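# Twist out blender filler cap and set it on table

## Task

Remove the small filler cap from the blender lid and leave it lying on the table. It is locked in: rotate it counter-clockwise until it stops, then it can be lifted free. The jar must finish standing on its base. Nothing may count as done if it stays in place only because the robot holds it at the end. Release everything and pull the hand away once finished.

## Robot and tools

Robot: one arm with six joints ending in a five-finger right hand. All motion commands address a single 'hand point' fixed to the palm, 0.05 m in front of it, where index pad and thumb tip meet in a pinch. Its own axes: +z runs along the straightened fingers (fingertips reach 0.06 to 0.07 m past the point), +y leaves the palm face, +x crosses the palm toward the little finger. A bracket at the wrist on the little-finger side juts 0.03 m beyond the point along +y and 0.11 m across the palm; it can collide. Rotating the hand, especially about x or y, shifts the point slightly.

Scene frame: origin on the table top under the arm base, +z up, +y to the left when facing +x. Reported positions are metres, orientation a wxyz quaternion, velocities m/s and rad/s. The printed position may be a bit off, more at long reach.

Row layout (used by both execute_actions and move): one flat list of 14 numbers, each in [-1, 1]: dx, dy, dz, rx, ry, rz, thumb_turn, thumb_bend, index, middle, ring, little, force_limit, speed. The first six are an offset, not a pose: a displacement from the hand point's measured pose at the start of the action (for the first action of a call, the last pose a result reported), expressed in the hand point's own axes. Scale: 1.0 equals 0.6 m of translation or 180 degrees; rx, ry, rz form one rotation vector. The six motor values are absolute targets: -1 open/straight, +1 closed; thumb_turn +1 puts the thumb opposite the fingers. A pinch is roughly index +0.22, thumb_bend +0.75, thumb_turn +0.57. force_limit maps -1..+1 to about 0..10 N at the fingertip (0..15 N for the two thumb motors) and only stops closing motion. speed maps -1..+1 from nearly zero to full (full travel 0.6 s); use -0.9 or lower for a gentle grip.

execute_actions(actions): a list of actions; each action is a table of up to 15 rows, one row per 1/30 s step; fewer rows means the last row is held for the rest of the 15 steps (0.5 s per action). Every row's offset is from that action's start pose, not the previous row. Per step the command is clipped to 100 mm and 16 degrees from the measured pose, so far targets need several actions. An empty list just returns state and images.

move(target, speed, stop_force, blocking): target is one 14-number row as above, offset from the pose in the last result showing one. Runs a straight path lasting 0.5 to 10 s. speed in m/s, 0.002 to 0.5 (default 0.25); rotation capped at twice that in rad/s. stop_force in N, 13 to 80: ends the path when wrist force against the motion rises that much, then backs off 2 steps; use it only very slowly and not on turning moves; omit it when leaving a surface. blocking=false returns after 0.5 s (not allowed with stop_force); then use wait or stop before further commands. The result adds a move: line: done, off_target, moving, held, contact or fault, plus limits such as paced or held, and distance to target. Moves do not avoid obstacles; the stiff arm can fault if aimed even slightly into something firm.

wait(seconds): 0 to 10, holds the last command. stop(): brakes a running move. zoom_image(camera, region): camera is cam_head_left, cam_head_right or cam_wrist; region [x0, y0, x1, y1] pixels, at most 504 by 504. show_instructions(): shows reference images. finished_scene(scene): ends scene 1 or 2, irreversible; the next scene's task appears in its result.

Results: end-effector pose, velocities, Hand target (where the controller now drives), hand_measured, hand_stopped_by (moving, target, force, stalled, fault), hand_load_n (fingertip load, positive pushes open; a drop to about 0 means the grip was lost), step readings with HELD flags, wrist force/torque in the hand's axes (offset up to 5.5 N, noise up to 3.4 N, saturates near 100 N), 'pose unreachable' when the clearance check interfered. Finger motors lock after reaching target or force; resend the same values to keep a grip, a more-closed target with higher force_limit to squeeze, a more-open one to loosen.

Cameras: cam_head_left, cam_head_right, cam_wrist, each 504x504, with calibration given.

Avoid: torque beyond joint limits (wrist joints 50.7 N m, elbow 141) or 150 N external force, which freezes the arm 10 s; motor overheating from long loaded holds; fast impacts, drops, slams; knocking anything off the table. Plan: turn the cap counter-clockwise to its stop, lift it out, lay it on the table, keep the jar upright, release and withdraw.

Each tool is called after "Call:" as a command line: name --argument value for each argument, lists and objects as JSON in quotes; but a table of rows of numbers goes row by row, as --pt "numbers of a row", without its own name.

Reference images:

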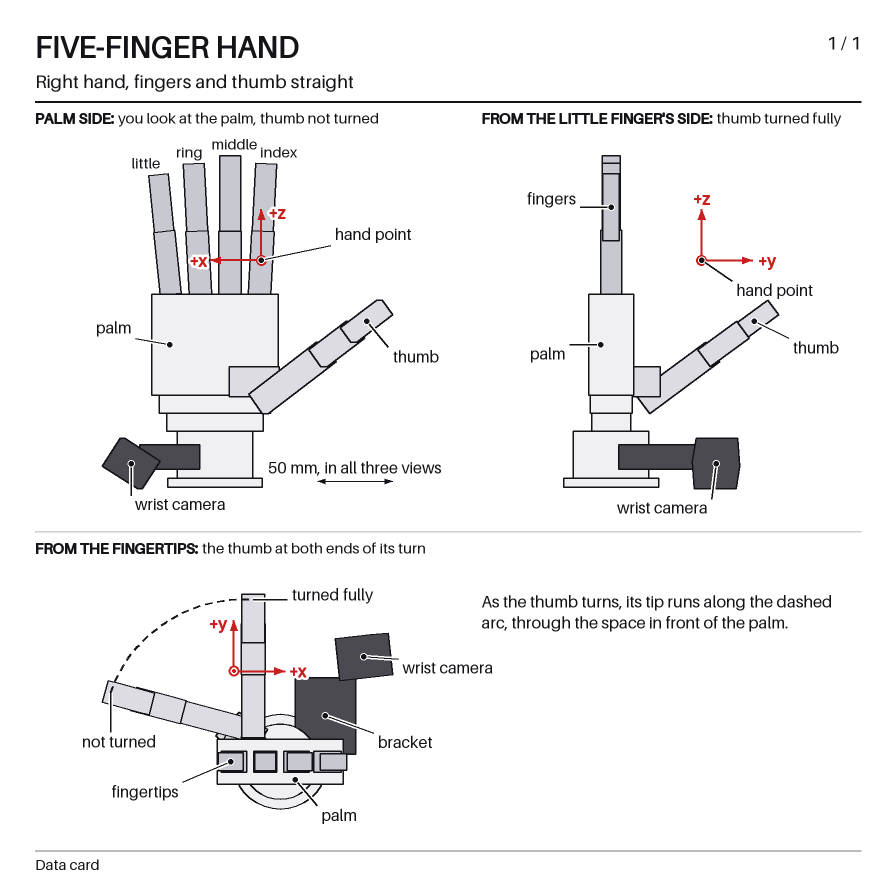

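## Session

Call:
execute_actions --actions '[]'

Scene clock: 0.00 s.
end_effector_position=(+1.0622, -0.0806, +0.1780) hand_measured=(-1.000, -1.000, -1.000, -1.000, -1.000, -1.000) hand_load_n=(+0.0, +0.0, +0.0, +0.0, +0.0, +0.0) hand_stopped_by=(target, target, target, target, target, target) hand_force_limit=0.00 hand_speed=-0.80 end_effector_quat_wxyz=(-0.544, +0.697, -0.343, +0.317) end_effector_velocity=(+0.000, -0.000, +0.000) end_effector_angular_velocity=(-0.000, -0.000, -0.001)
Joint positions: [-0.446 -0.827  1.274 -0.048  0.56  -3.563]
Joint velocities: [ 0.     0.    -0.001 -0.     0.001  0.   ]
Motor temperatures (°C, as the motors report them): [25 22 25 32 29 30]
Wrist force (N, on the end effector, along its own x y z axes, offset not removed): no reading
Wrist torque (N m, same axes, about the end effector's origin, offset not removed): no reading
Hand target: +1.062, -0.081, +0.178; -0.544, +0.697, -0.343, +0.317

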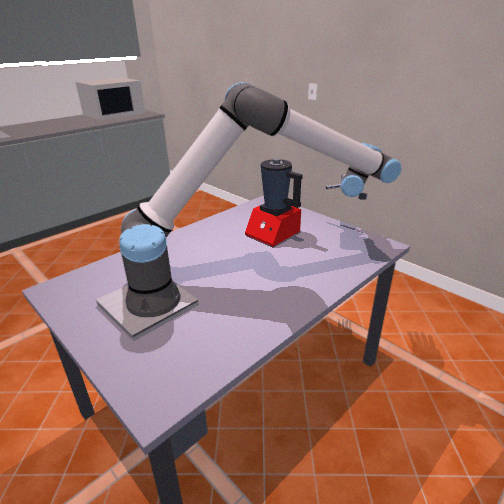

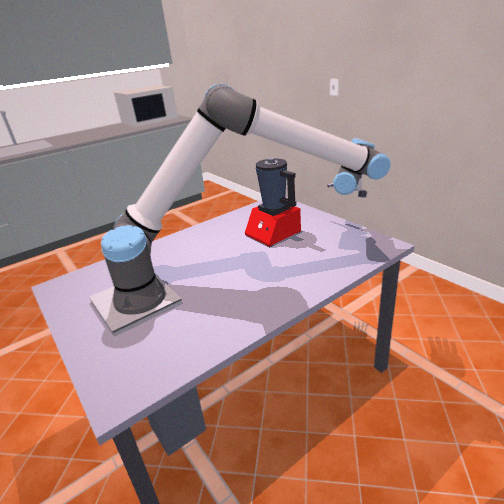

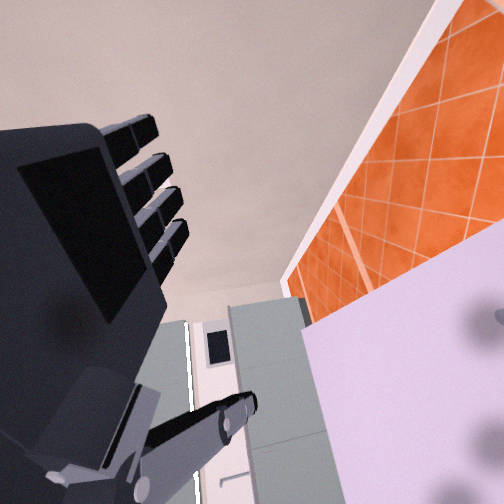

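Call:
zoom_image --camera "cam_head_left" --region '[246, 140, 306, 200]'

Call:
zoom_image --camera "cam_head_right" --region '[241, 140, 301, 200]'

Region (246, 140, 306, 200) of cam_head_left's 504x504 image, scaled by 8.400, with more detail than that image has.

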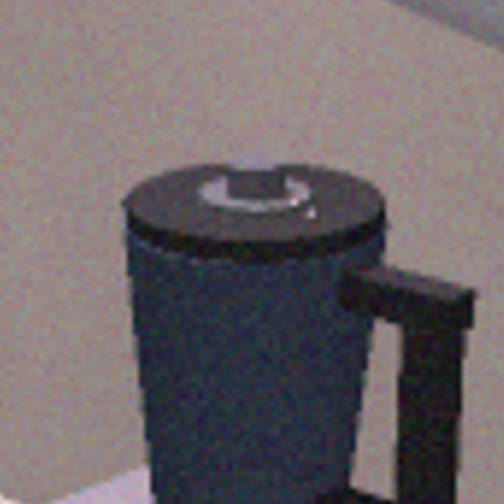

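Region (241, 140, 301, 200) of cam_head_right's 504x504 image, scaled by 8.400, with more detail than that image has.

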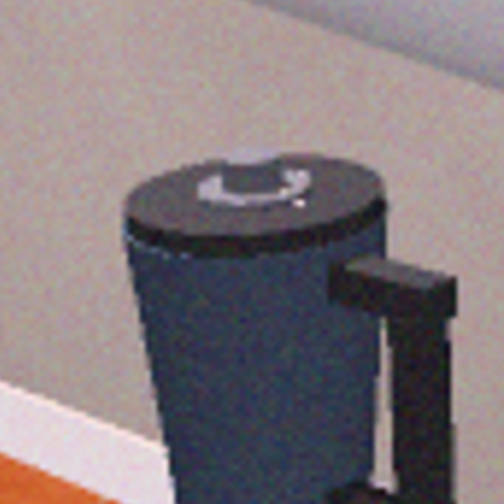

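Call:
move --target '[-0.015,-0.447,-0.47,0,0,0,0.57,0.3,-0.2,-1,-1,-1,0,0.5]' --speed 0.35

Call:
move --target '[-0.42,-0.02,-0.04,-0.023,0.325,0.069,0.57,0.3,-0.2,-1,-1,-1,0,0.5]' --speed 0.35

Scene clock: 14.93 s.
end_effector_position=(+0.8639, -0.1795, +0.4976) hand_measured=(+0.570, +0.300, -0.200, -1.000, -1.000, -1.000) hand_load_n=(+0.0, +0.0, +0.0, +0.0, +0.0, +0.0) hand_stopped_by=(target, target, target, target, target, target) hand_force_limit=0.00 hand_speed=0.50 end_effector_quat_wxyz=(-0.544, +0.697, -0.343, +0.317) end_effector_velocity=(-0.001, -0.001, +0.001) end_effector_angular_velocity=(-0.001, +0.002, +0.000)
Joint positions: [-0.684 -1.185  1.289  0.537  0.353 -3.831]
Joint velocities: [-0.002  0.    -0.002  0.011 -0.    -0.008]
Motor temperatures (°C, as the motors report them): [25 22 25 32 29 30]
Wrist force (N, on the end effector, along its own x y z axes, offset not removed): [-2.6 -4.0 -2.3]
Wrist torque (N m, same axes, about the end effector's origin, offset not removed): [-0.62 0.38 0.05]
Hand target: +0.864, -0.180, +0.498; -0.544, +0.697, -0.343, +0.317
Off the commanded pose: 0.001 m, 0 deg.
move: done
camera_calibration (this result's frames):
cam_wrist: T_world_to_cam=[[-0.200584, -0.0881744, -0.9757, 0.64481], [-0.892872, 0.426316, 0.14503, 0.775512], [0.403169, 0.900267, -0.164241, 0.0252026], [0, 0, 0, 1]] pos_world=[0.811612, -0.296447, 0.520808]

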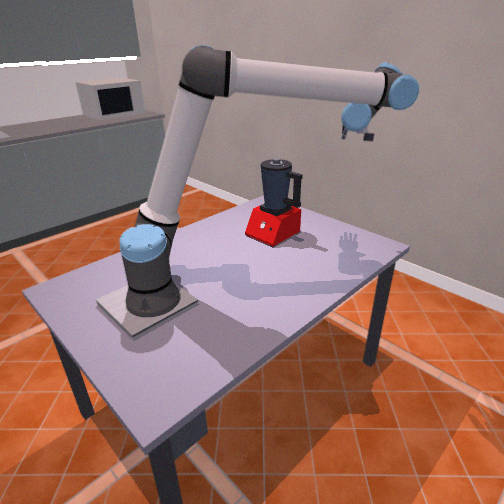

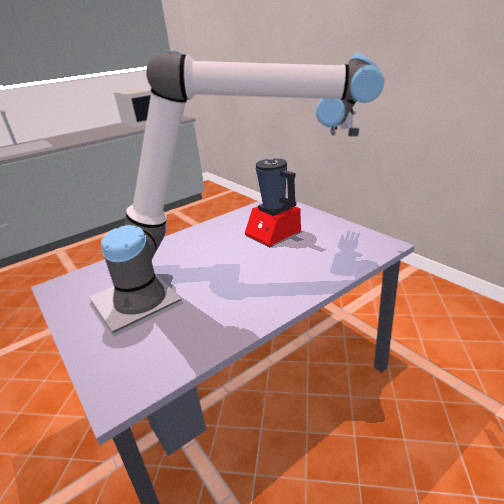

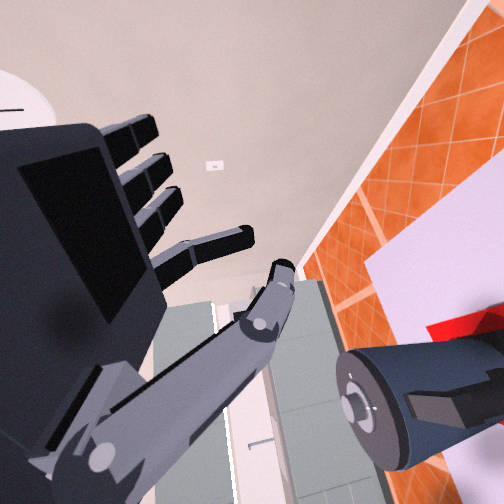

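Scene clock: 17.07 s.
end_effector_position=(+0.7043, +0.0172, +0.4980) hand_measured=(+0.570, +0.300, -0.200, -1.000, -1.000, -1.000) hand_load_n=(+0.0, +0.0, +0.0, +0.0, +0.0, +0.0) hand_stopped_by=(target, target, target, target, target, target) hand_force_limit=0.00 hand_speed=0.50 end_effector_quat_wxyz=(+0.313, -0.433, +0.646, -0.546) end_effector_velocity=(-0.000, +0.001, +0.000) end_effector_angular_velocity=(-0.003, +0.002, -0.013)
Joint positions: [-0.131 -1.726  1.864  0.075  1.877 -3.15 ]
Joint velocities: [ 0.01   0.004 -0.004  0.002  0.024  0.002]
Motor temperatures (°C, as the motors report them): [25 22 25 32 29 30]
Wrist force (N, on the end effector, along its own x y z axes, offset not removed): [-3.4 -2.9 0.3]
Wrist torque (N m, same axes, about the end effector's origin, offset not removed): [-0.48 0.42 0.07]
Hand target: +0.704, +0.017, +0.498; +0.312, -0.433, +0.646, -0.546
Off the commanded pose: 0.001 m, 0 deg.
move: done
camera_calibration (this result's frames):
cam_wrist: T_world_to_cam=[[-0.177981, 0.12958, -0.975465, 0.610741], [-0.0796468, 0.986143, 0.14553, -0.033526], [0.980805, 0.103594, -0.165194, -0.480106], [0, 0, 0, 1]] pos_world=[0.576921, 0.00365794, 0.521325]

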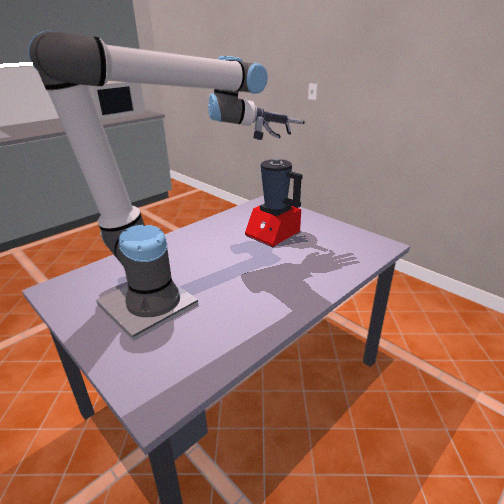

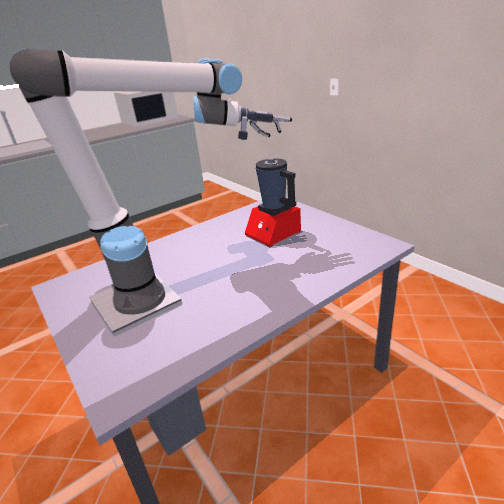

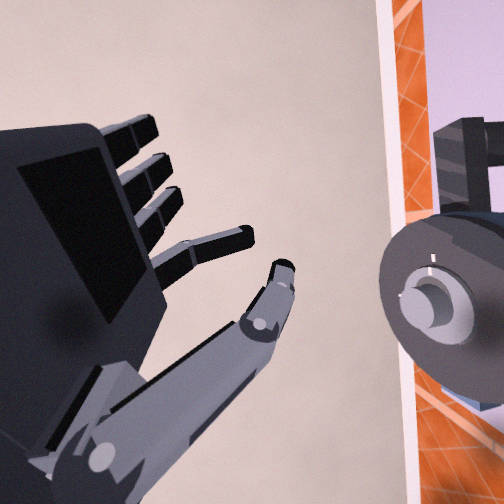

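Call:
move --target '[-0.112,0.11,0.01,-0.105,0.136,0.073,0.57,0.3,-0.2,-1,-1,-1,0,0.5]'

Call:
zoom_image --camera "cam_head_left" --region '[235, 105, 315, 185]'

Scene clock: 25.97 s.
end_effector_position=(+0.7240, +0.0770, +0.4276) hand_measured=(+0.570, +0.300, -0.200, -1.000, -1.000, -1.000) hand_load_n=(+0.0, +0.0, +0.0, +0.0, +0.0, +0.0) hand_stopped_by=(target, target, target, target, target, target) hand_force_limit=0.00 hand_speed=0.50 end_effector_quat_wxyz=(+0.155, -0.278, +0.822, -0.473) end_effector_velocity=(-0.000, +0.001, -0.002) end_effector_angular_velocity=(+0.007, +0.007, -0.010)
Joint positions: [ 0.099 -1.374  1.567  0.629  2.395 -2.48 ]
Joint velocities: [ 0.002  0.008 -0.007  0.02   0.003  0.02 ]
Motor temperatures (°C, as the motors report them): [25 22 25 32 29 30]
Wrist force (N, on the end effector, along its own x y z axes, offset not removed): [-2.3 -2.2 0.2]
Wrist torque (N m, same axes, about the end effector's origin, offset not removed): [-0.45 0.21 -0.07]
Hand target: +0.724, +0.077, +0.427; +0.155, -0.278, +0.822, -0.473
Off the commanded pose: 0.000 m, 0 deg.
move: done
camera_calibration (this result's frames):
cam_wrist: T_world_to_cam=[[-0.226902, 0.46658, -0.854879, 0.49571], [0.429101, 0.835878, 0.342317, -0.521631], [0.874293, -0.289157, -0.389872, -0.31381], [0, 0, 0, 1]] pos_world=[0.610672, 0.113991, 0.47999]

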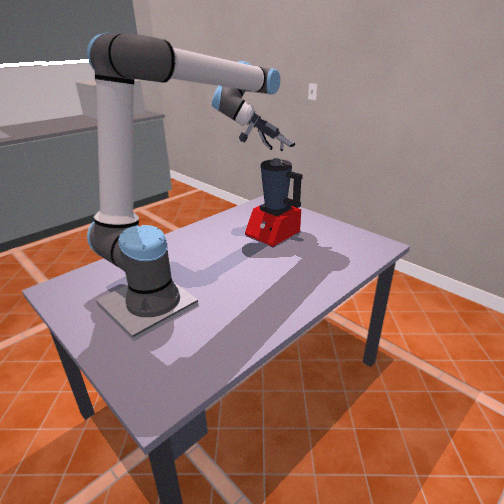

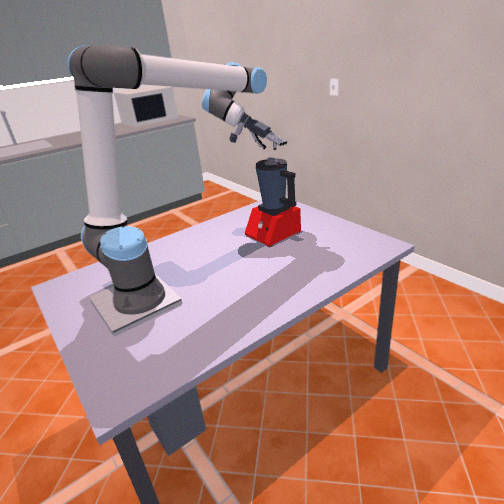

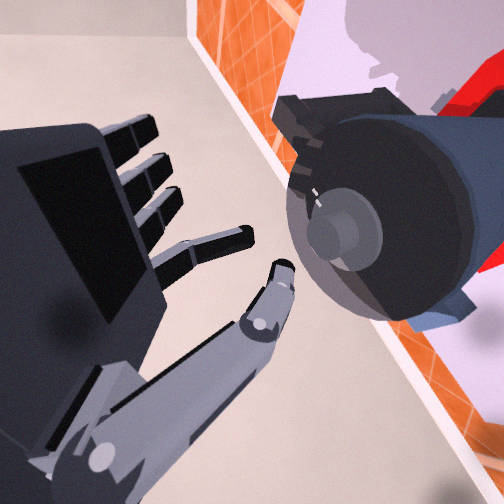

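Region (235, 105, 315, 185) of cam_head_left's 504x504 image, scaled by 6.300, with more detail than that image has.

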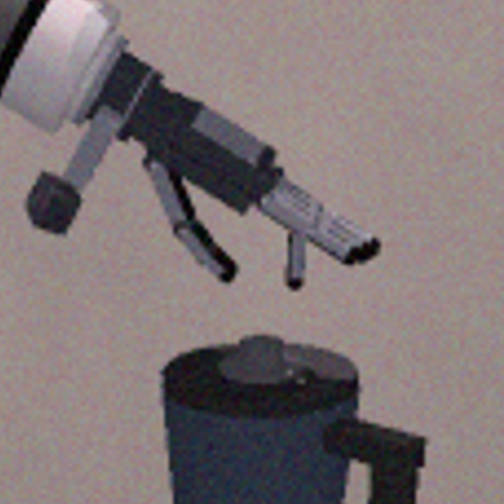

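Call:
move --target '[-0.04,0.033,0.02,0,0,0,0.9,0.1,-0.28,-0.28,-1,-1,0,0.5]' --speed 0.08

Call:
zoom_image --camera "cam_head_left" --region '[245, 125, 305, 185]'

Scene clock: 31.40 s.
end_effector_position=(+0.7431, +0.0910, +0.4044) hand_measured=(+0.900, +0.100, -0.280, -0.280, -1.000, -1.000) hand_load_n=(+0.0, +0.0, +0.0, +0.0, +0.0, +0.0) hand_stopped_by=(target, target, target, target, target, target) hand_force_limit=0.00 hand_speed=0.50 end_effector_quat_wxyz=(+0.155, -0.278, +0.822, -0.473) end_effector_velocity=(+0.002, +0.001, -0.001) end_effector_angular_velocity=(-0.001, -0.001, -0.001)
Joint positions: [ 0.119 -1.325  1.551  0.613  2.409 -2.459]
Joint velocities: [ 0.001  0.004 -0.002 -0.001  0.002  0.002]
Motor temperatures (°C, as the motors report them): [25 22 25 32 29 30]
Wrist force (N, on the end effector, along its own x y z axes, offset not removed): [-0.5 0.0 0.7]
Wrist torque (N m, same axes, about the end effector's origin, offset not removed): [-0.23 -0.02 0.14]
Hand target: +0.743, +0.091, +0.404; +0.155, -0.278, +0.822, -0.473
Off the commanded pose: 0.000 m, 0 deg.
move: done
camera_calibration (this result's frames):
cam_wrist: T_world_to_cam=[[-0.226918, 0.466638, -0.854843, 0.473704], [0.429115, 0.835852, 0.342363, -0.533553], [0.874282, -0.289138, -0.389911, -0.335439], [0, 0, 0, 1]] pos_world=[0.629716, 0.127934, 0.45682]

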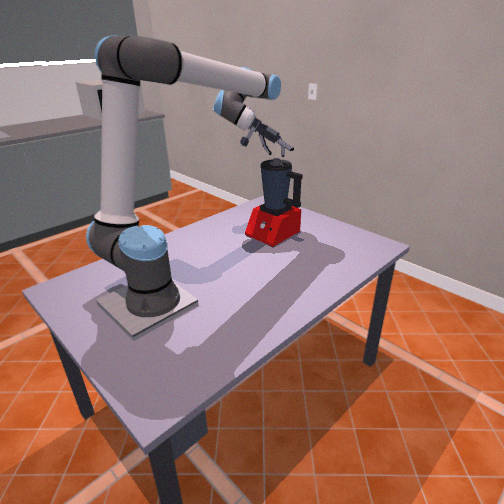

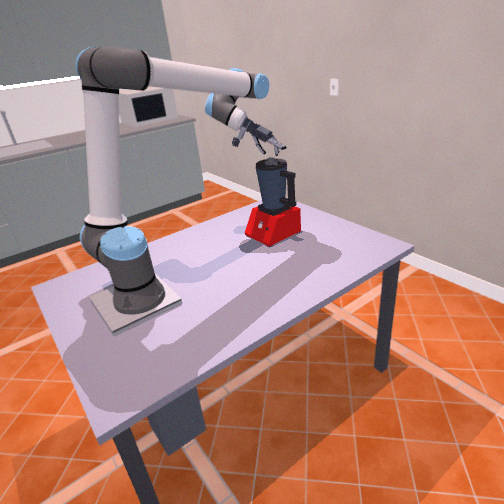

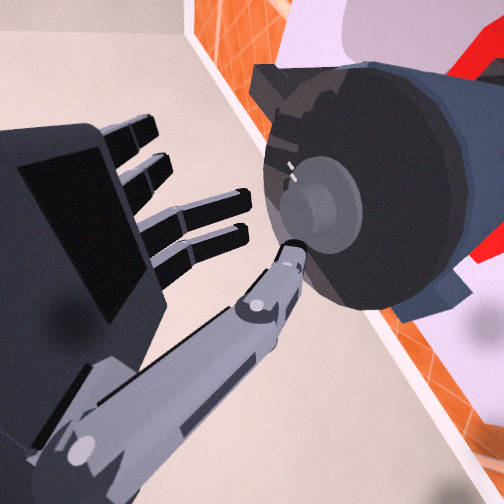

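Region (245, 125, 305, 185) of cam_head_left's 504x504 image, scaled by 8.400, with more detail than that image has.

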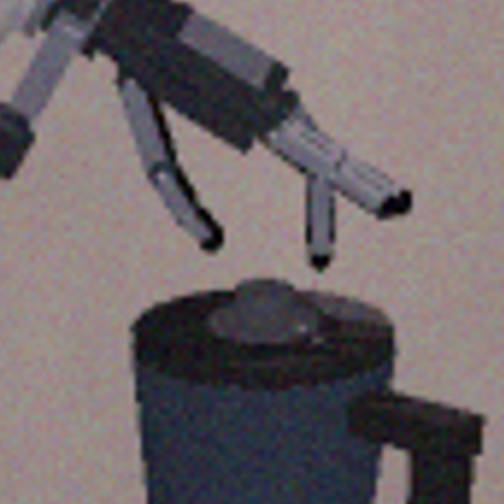

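Call:
move --target '[0,0.029,0.017,0.04,0,0,0.9,0.1,-0.28,-0.28,-1,-1,0,0.5]' --speed 0.05

Call:
zoom_image --camera "cam_head_left" --region '[245, 125, 305, 185]'

Scene clock: 36.07 s.
end_effector_position=(+0.7429, +0.0909, +0.3845) hand_measured=(+0.900, +0.100, -0.280, -0.280, -1.000, -1.000) hand_load_n=(+0.0, +0.0, +0.0, +0.0, +0.0, +0.0) hand_stopped_by=(target, target, target, target, target, target) hand_force_limit=0.00 hand_speed=0.50 end_effector_quat_wxyz=(+0.172, -0.268, +0.791, -0.523) end_effector_velocity=(+0.000, +0.000, -0.002) end_effector_angular_velocity=(-0.010, -0.010, +0.002)
Joint positions: [ 0.148 -1.338  1.63   0.414  2.504 -2.548]
Joint velocities: [ 0.003 -0.002  0.01  -0.027  0.008 -0.014]
Motor temperatures (°C, as the motors report them): [25 22 25 32 29 30]
Wrist force (N, on the end effector, along its own x y z axes, offset not removed): [-2.1 -1.6 -0.8]
Wrist torque (N m, same axes, about the end effector's origin, offset not removed): [-0.32 0.33 0.17]
Hand target: +0.743, +0.091, +0.384; +0.172, -0.268, +0.790, -0.524
Off the commanded pose: 0.000 m, 0 deg.
move: done
camera_calibration (this result's frames):
cam_wrist: T_world_to_cam=[[-0.161103, 0.378956, -0.911284, 0.437483], [0.404808, 0.867473, 0.289173, -0.490938], [0.900098, -0.322308, -0.293156, -0.396494], [0, 0, 0, 1]] pos_world=[0.626099, 0.132296, 0.424403]

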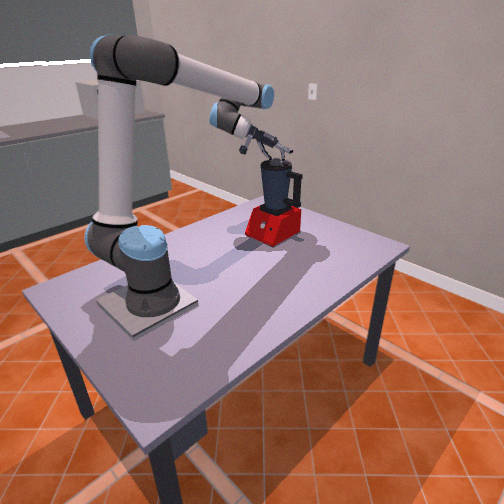

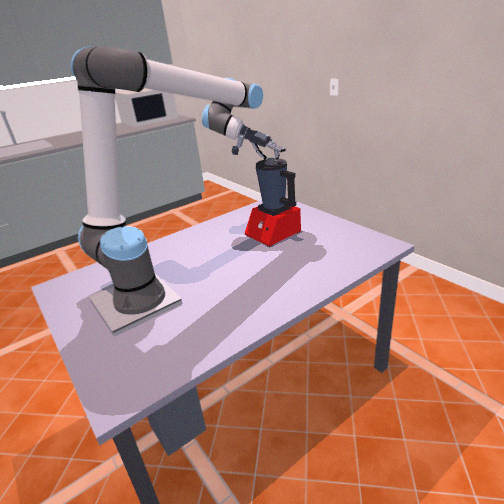

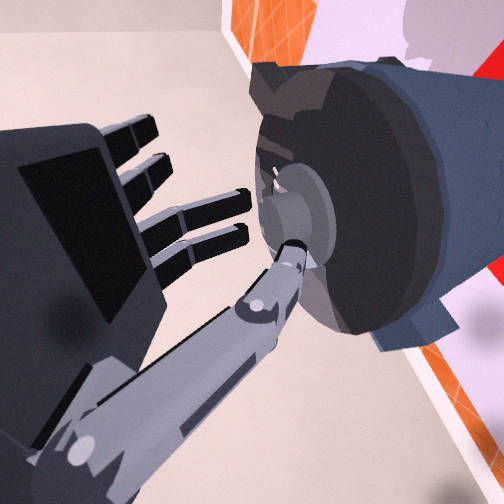

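Region (245, 125, 305, 185) of cam_head_left's 504x504 image, scaled by 8.400, with more detail than that image has.

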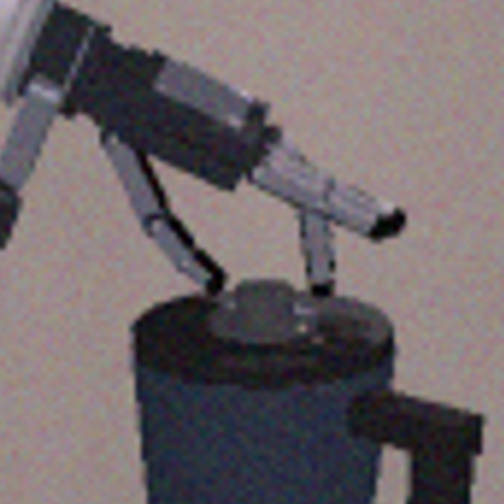

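Call:
move --target '[0,0.0195,0.014,0,0,0,0.9,0.1,-0.2,-0.2,-1,-1,0,-0.5]' --speed 0.015 --stop_force 14

Call:
zoom_image --camera "cam_head_left" --region '[245, 125, 305, 185]'

Scene clock: 40.30 s.
end_effector_position=(+0.7446, +0.0884, +0.3715) hand_measured=(+0.900, +0.104, -0.200, -0.200, -1.000, -1.000) hand_load_n=(-1.0, -4.5, +0.0, +0.0, +0.0, +0.0) hand_stopped_by=(target, target, target, target, target, target) hand_force_limit=0.00 hand_speed=-0.50 end_effector_quat_wxyz=(+0.172, -0.268, +0.791, -0.523) end_effector_velocity=(+0.000, +0.000, +0.002) end_effector_angular_velocity=(+0.000, +0.002, +0.001)
Joint positions: [ 0.144 -1.331  1.645  0.389  2.501 -2.553]
Joint velocities: [ 0.    -0.001 -0.003  0.005 -0.001 -0.   ]
Motor temperatures (°C, as the motors report them): [25 22 25 32 29 30]
Wrist force (N, on the end effector, along its own x y z axes, offset not removed): [-2.3 -15.8 -15.0]
Wrist torque (N m, same axes, about the end effector's origin, offset not removed): [-0.92 0.42 -0.08]
Hand target: +0.745, +0.089, +0.372; +0.172, -0.268, +0.791, -0.523
Off the commanded pose: 0.001 m, 0 deg.
move: contact
camera_calibration (this result's frames):
cam_wrist: T_world_to_cam=[[-0.161209, 0.37885, -0.911309, 0.426881], [0.40486, 0.8675, 0.289018, -0.485706], [0.900055, -0.322361, -0.293231, -0.402509], [0, 0, 0, 1]] pos_world=[0.627741, 0.129873, 0.411371]

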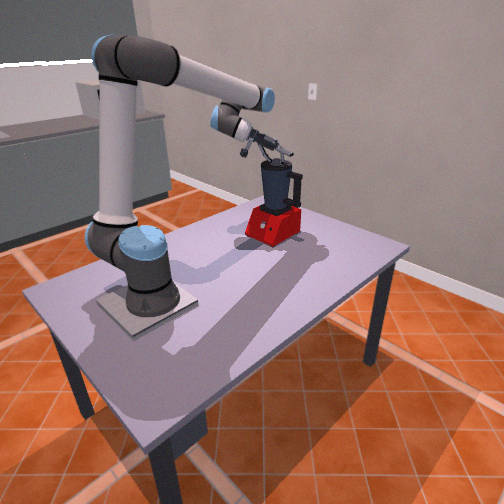

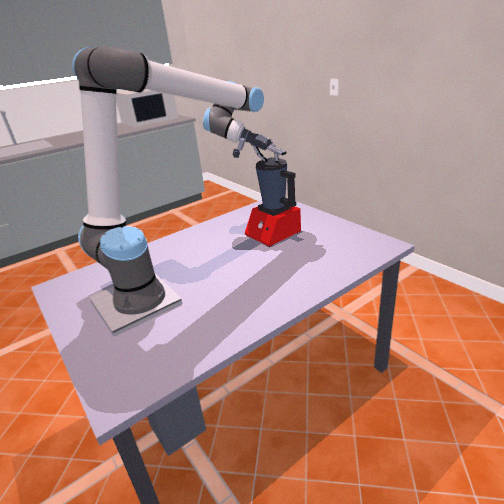

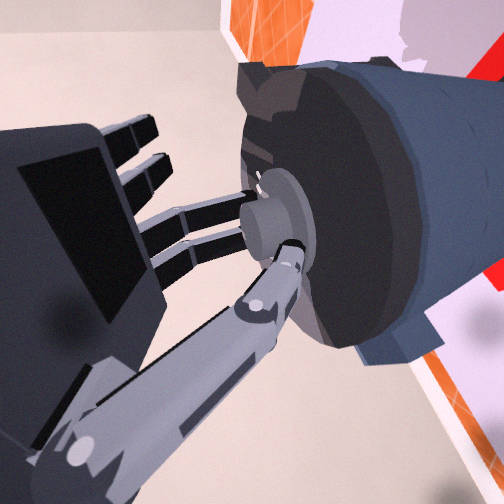

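Region (245, 125, 305, 185) of cam_head_left's 504x504 image, scaled by 8.400, with more detail than that image has.

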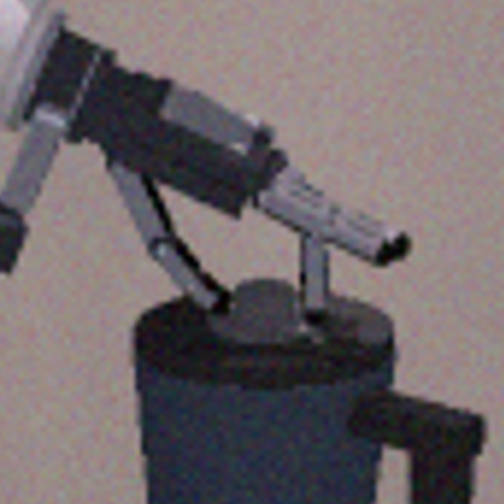

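Thumb is on the flange. Close.

Call:
execute_actions --actions '[[[0,-0.001,0,0,0,0,0.9,0.45,0.2,0.2,-1,-1,0.2,-0.8]],[[0,0,0,0,0,0,0.9,0.45,0.2,0.2,-1,-1,0.2,-0.8]],[[0,0,0,0,0,0,0.9,0.45,0.2,0.2,-1,-1,0.2,-0.8]]]'

Call:
zoom_image --camera "cam_head_left" --region '[245, 125, 305, 185]'

Scene clock: 44.27 s.
end_effector_position=(+0.7447, +0.0883, +0.3721) hand_measured=(+0.900, +0.238, -0.048, -0.136, -1.000, -1.000) hand_load_n=(+0.5, +8.5, +7.5, +5.0, +0.0, +0.0) hand_stopped_by=(target, force, force, force, target, target) hand_force_limit=0.20 hand_speed=-0.80 end_effector_quat_wxyz=(+0.172, -0.268, +0.791, -0.523) end_effector_velocity=(-0.000, +0.000, -0.000) end_effector_angular_velocity=(-0.000, +0.000, +0.000)
Joint positions: [ 0.143 -1.331  1.645  0.389  2.501 -2.553]
Joint velocities: [-0. -0.  0. -0. -0. -0.]
Motor temperatures (°C, as the motors report them): [25 22 25 32 29 30]
Wrist force (N, on the end effector, along its own x y z axes, offset not removed): [-2.1 -10.9 1.8]
Wrist torque (N m, same axes, about the end effector's origin, offset not removed): [-0.29 0.04 -0.08]
Hand target: +0.745, +0.088, +0.372; +0.172, -0.268, +0.791, -0.523
Off the commanded pose: 0.000 m, 0 deg.
Step readings (end_effector_position; steps 1 to 15: 1st action; 16 to 30: 2nd action; 31 to 45: 3rd action):
0: (+0.7445, +0.0886, +0.3719)
1: (+0.7445, +0.0886, +0.3719)
2: (+0.7446, +0.0886, +0.3720)
4: (+0.7446, +0.0886, +0.3720)
8: (+0.7447, +0.0884, +0.3721)
15: (+0.7447, +0.0883, +0.3721)
16: (+0.7447, +0.0883, +0.3721)
17: (+0.7447, +0.0883, +0.3721)
19: (+0.7447, +0.0883, +0.3721)
23: (+0.7447, +0.0883, +0.3721)
30: (+0.7447, +0.0883, +0.3721)
31: (+0.7447, +0.0883, +0.3721)
32: (+0.7447, +0.0883, +0.3721)
34: (+0.7447, +0.0883, +0.3721)
38: (+0.7447, +0.0883, +0.3721)
45: end_effector_position above
camera_calibration (this result's frames):
cam_wrist: T_world_to_cam=[[-0.161133, 0.378845, -0.911324, 0.42746], [0.404814, 0.867509, 0.289055, -0.485788], [0.90009, -0.322341, -0.293147, -0.402585], [0, 0, 0, 1]] pos_world=[0.627895, 0.129715, 0.411957]

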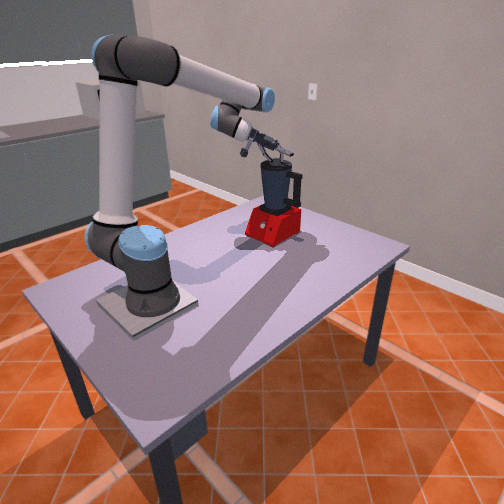

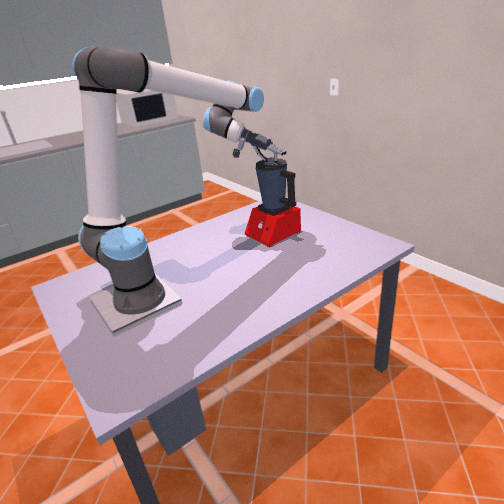

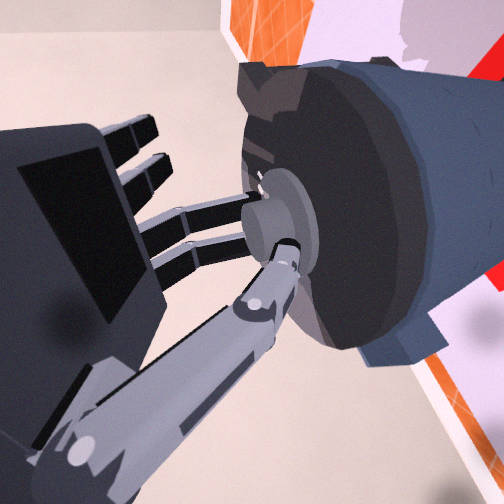

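Region (245, 125, 305, 185) of cam_head_left's 504x504 image, scaled by 8.400, with more detail than that image has.

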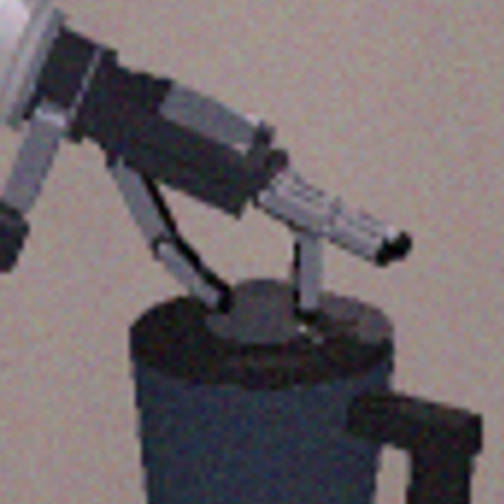

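Call:
move --target '[0.0007,0.0015,-0.0047,0.0007,-0.0766,-0.0329,0.9,0.47,0.22,0.22,-1,-1,0.6,-0.8]' --speed 0.07

Call:
zoom_image --camera "cam_wrist" --region '[190, 130, 370, 310]'

Scene clock: 50.57 s.
end_effector_position=(+0.7427, +0.0904, +0.3725) hand_measured=(+0.900, +0.248, -0.040, -0.128, -1.000, -1.000) hand_load_n=(+1.0, +11.5, +8.5, +6.0, +0.0, +0.0) hand_stopped_by=(target, force, force, force, target, target) hand_force_limit=0.60 hand_speed=-0.80 end_effector_quat_wxyz=(+0.238, -0.368, +0.749, -0.497) end_effector_velocity=(-0.000, +0.000, -0.001) end_effector_angular_velocity=(+0.000, +0.000, +0.015)
Joint positions: [ 0.075 -1.452  1.765  0.197  2.229 -2.823]
Joint velocities: [-0.005 -0.006  0.006 -0.007 -0.017 -0.012]
Motor temperatures (°C, as the motors report them): [25 22 25 32 29 30]
Wrist force (N, on the end effector, along its own x y z axes, offset not removed): [3.4 -4.7 -1.3]
Wrist torque (N m, same axes, about the end effector's origin, offset not removed): [-0.09 -0.09 0.10]
Hand target: +0.743, +0.090, +0.372; +0.239, -0.369, +0.749, -0.496
Off the commanded pose: 0.000 m, 0 deg.
move: done
camera_calibration (this result's frames):
cam_wrist: T_world_to_cam=[[-0.253133, 0.323842, -0.91162, 0.500148], [0.167677, 0.942734, 0.288335, -0.317318], [0.95279, -0.0798704, -0.292938, -0.461031], [0, 0, 0, 1]] pos_world=[0.619077, 0.100355, 0.412385]

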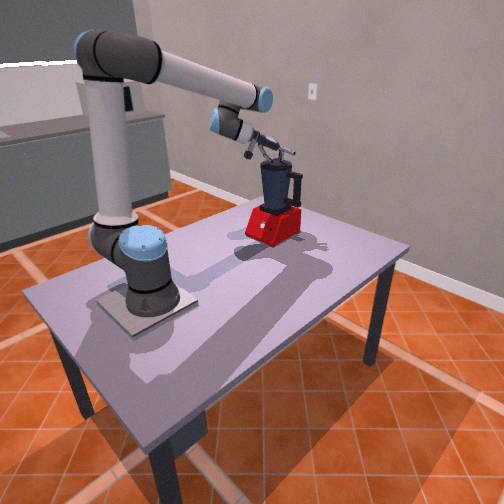

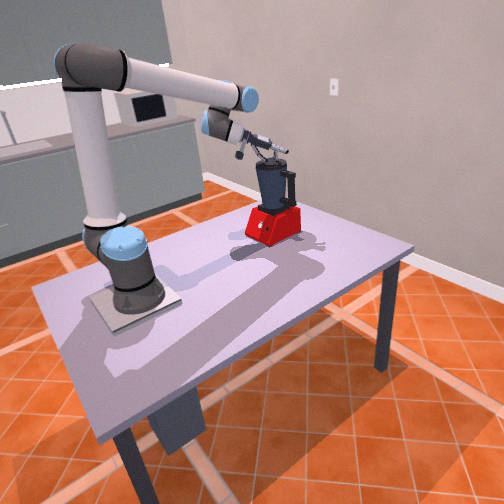

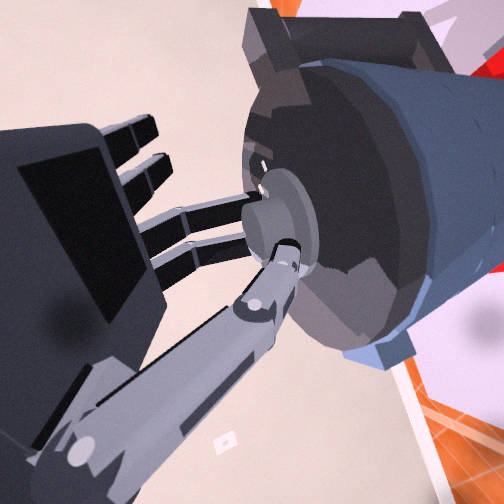

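Region (190, 130, 370, 310) of cam_wrist's 504x504 image, scaled by 2.800, with more detail than that image has.

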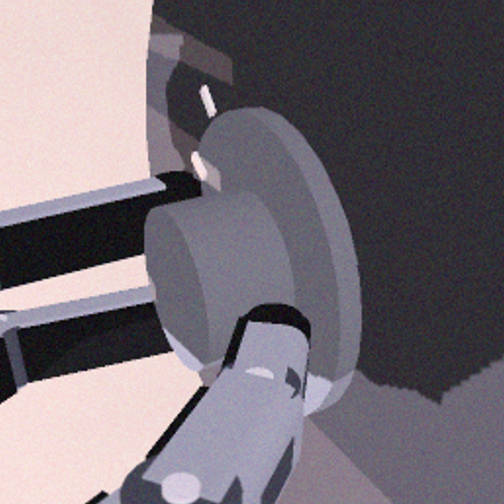

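Turning. 25° more, with small +x correction.

Call:
move --target '[0.003,0.0032,-0.0074,0.0011,-0.1277,-0.0548,0.9,0.47,0.22,0.22,-1,-1,0.6,-0.8]' --speed 0.12

Scene clock: 54.33 s.
end_effector_position=(+0.7377, +0.0919, +0.3727) hand_measured=(+0.900, +0.248, -0.040, -0.128, -1.000, -1.000) hand_load_n=(+0.0, +10.5, +8.5, +6.0, +0.0, +0.0) hand_stopped_by=(target, force, force, force, target, target) hand_force_limit=0.60 hand_speed=-0.80 end_effector_quat_wxyz=(+0.340, -0.522, +0.652, -0.434) end_effector_velocity=(+0.000, +0.000, +0.001) end_effector_angular_velocity=(+0.001, -0.001, +0.013)
Joint positions: [-0.098 -1.575  1.884  0.091  1.68  -3.111]
Joint velocities: [-0.006 -0.002  0.001 -0.    -0.018 -0.007]
Motor temperatures (°C, as the motors report them): [25 22 25 32 29 30]
Wrist force (N, on the end effector, along its own x y z axes, offset not removed): [2.3 -9.9 -2.9]
Wrist torque (N m, same axes, about the end effector's origin, offset not removed): [-0.41 0.47 -0.20]
Hand target: +0.738, +0.092, +0.373; +0.340, -0.522, +0.651, -0.433
Off the commanded pose: 0.000 m, 0 deg.
move: done
camera_calibration (this result's frames):
cam_wrist: T_world_to_cam=[[-0.365999, 0.185848, -0.911869, 0.594571], [-0.245487, 0.925869, 0.287233, -0.0112215], [0.897653, 0.328979, -0.293244, -0.452945], [0, 0, 0, 1]] pos_world=[0.621446, 0.0488991, 0.412571]

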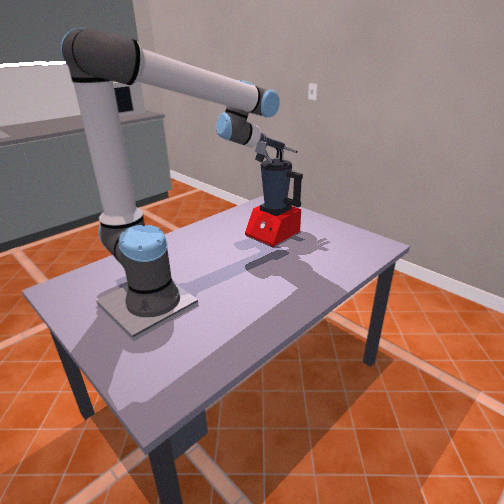

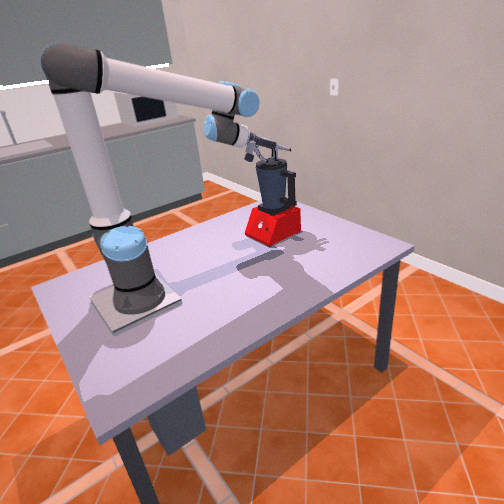

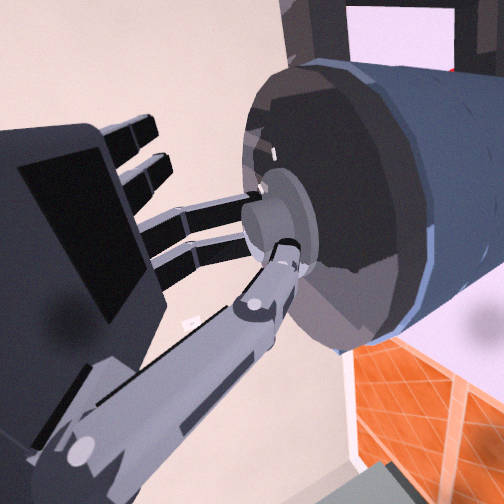

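Call:
move --target '[0.003,0.003,-0.0074,0.0011,-0.1277,-0.0548,0.9,0.47,0.22,0.22,-1,-1,0.6,-0.8]' --speed 0.12

Call:
zoom_image --camera "cam_wrist" --region '[190, 130, 370, 310]'

Scene clock: 58.43 s.
end_effector_position=(+0.7326, +0.0912, +0.3728) hand_measured=(+0.900, +0.248, -0.040, -0.128, -1.000, -1.000) hand_load_n=(+1.0, +10.0, +8.5, +5.5, +0.0, +0.0) hand_stopped_by=(target, force, force, force, target, target) hand_force_limit=0.60 hand_speed=-0.80 end_effector_quat_wxyz=(-0.425, +0.650, -0.523, +0.350) end_effector_velocity=(-0.000, +0.000, -0.000) end_effector_angular_velocity=(+0.001, +0.001, +0.013)
Joint positions: [-0.288 -1.575  1.887  0.138  1.109 -3.373]
Joint velocities: [-0.005  0.003 -0.002  0.004 -0.016 -0.008]
Motor temperatures (°C, as the motors report them): [25 22 25 32 29 30]
Wrist force (N, on the end effector, along its own x y z axes, offset not removed): [3.5 -14.5 -7.4]
Wrist torque (N m, same axes, about the end effector's origin, offset not removed): [-0.24 0.60 -0.19]
Hand target: +0.733, +0.091, +0.373; -0.425, +0.651, -0.523, +0.350
Off the commanded pose: 0.000 m, 0 deg.
move: done
camera_calibration (this result's frames):
cam_wrist: T_world_to_cam=[[-0.410365, 0.0131856, -0.911826, 0.641162], [-0.612906, 0.736392, 0.286485, 0.274888], [0.675239, 0.676427, -0.294108, -0.316518], [0, 0, 0, 1]] pos_world=[0.645316, 0.00322207, 0.412786]

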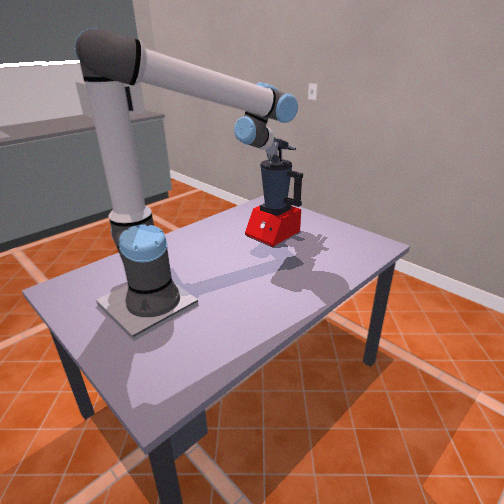

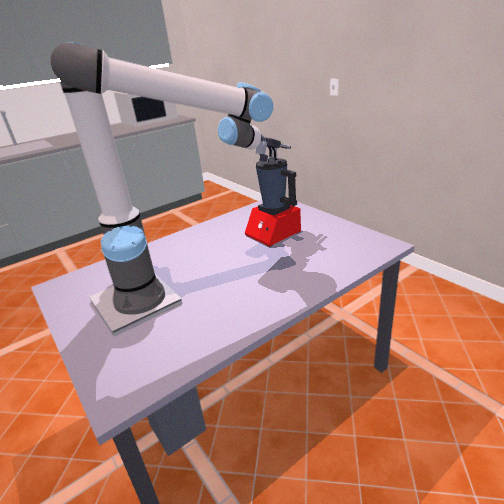

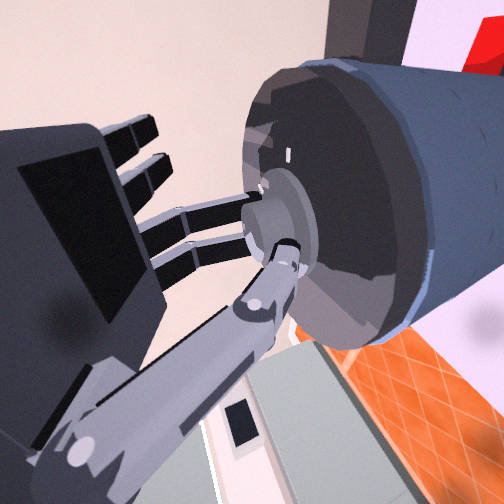

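Region (190, 130, 370, 310) of cam_wrist's 504x504 image, scaled by 2.800, with more detail than that image has.

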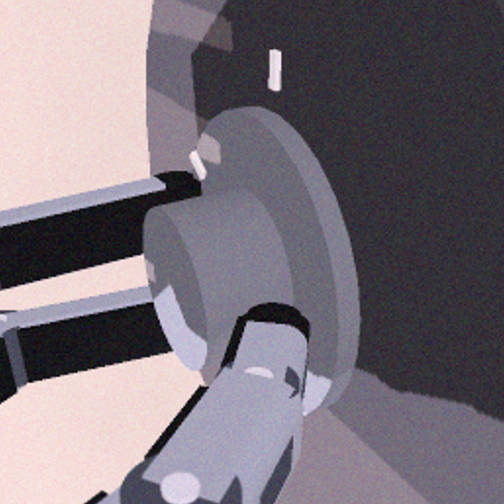

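Call:
move --target '[0.0025,0.001,-0.0065,0.0008,-0.092,-0.0395,0.9,0.47,0.22,0.22,-1,-1,0.6,-0.8]' --speed 0.1

Call:
zoom_image --camera "cam_wrist" --region '[190, 130, 370, 310]'

Scene clock: 62.57 s.
end_effector_position=(+0.7292, +0.0889, +0.3737) hand_measured=(+0.900, +0.250, -0.040, -0.128, -1.000, -1.000) hand_load_n=(-1.0, +5.5, +3.5, +0.0, +0.0, +0.0) hand_stopped_by=(target, force, force, force, target, target) hand_force_limit=0.60 hand_speed=-0.80 end_effector_quat_wxyz=(-0.474, +0.724, -0.416, +0.280) end_effector_velocity=(+0.000, -0.000, +0.000) end_effector_angular_velocity=(-0.001, +0.001, +0.014)
Joint positions: [-0.385 -1.491  1.815  0.286  0.754 -3.633]
Joint velocities: [-0.003  0.006 -0.007  0.013 -0.013 -0.016]
Motor temperatures (°C, as the motors report them): [25 22 25 32 29 30]
Wrist force (N, on the end effector, along its own x y z axes, offset not removed): [-3.2 1.9 -1.3]
Wrist torque (N m, same axes, about the end effector's origin, offset not removed): [-0.17 0.56 -0.07]
Hand target: +0.729, +0.089, +0.374; -0.474, +0.724, -0.415, +0.280
Off the commanded pose: 0.000 m, 0 deg.
move: done
camera_calibration (this result's frames):
cam_wrist: T_world_to_cam=[[-0.394645, -0.11432, -0.911694, 0.640433], [-0.809775, 0.512144, 0.286308, 0.437746], [0.434188, 0.851257, -0.294689, -0.151969], [0, 0, 0, 1]] pos_world=[0.673203, -0.0216098, 0.413765]

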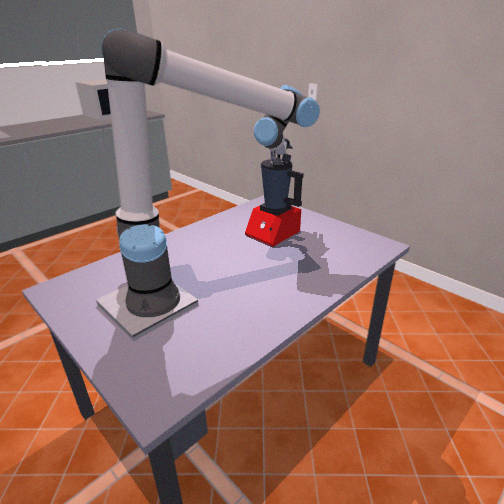

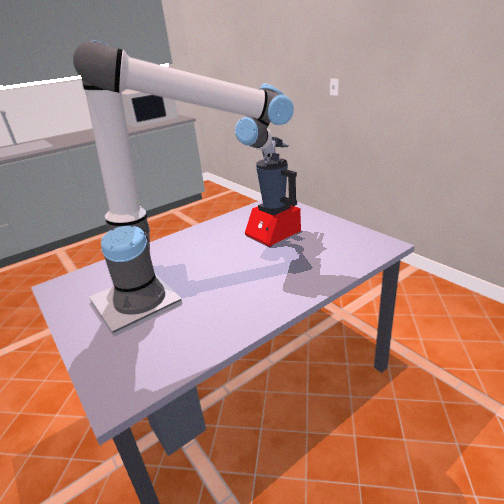

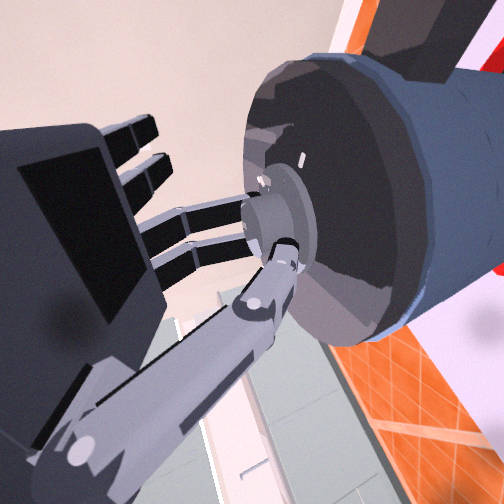

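Region (190, 130, 370, 310) of cam_wrist's 504x504 image, scaled by 2.800, with more detail than that image has.

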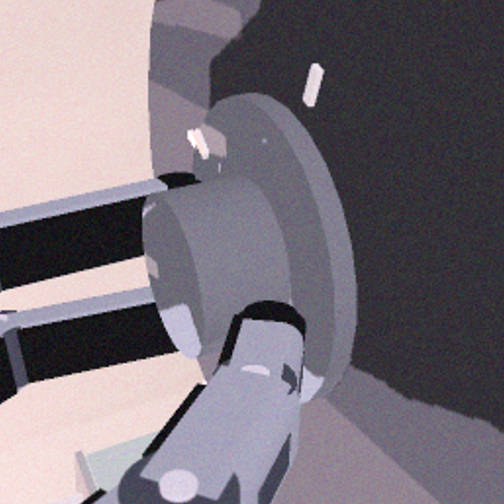

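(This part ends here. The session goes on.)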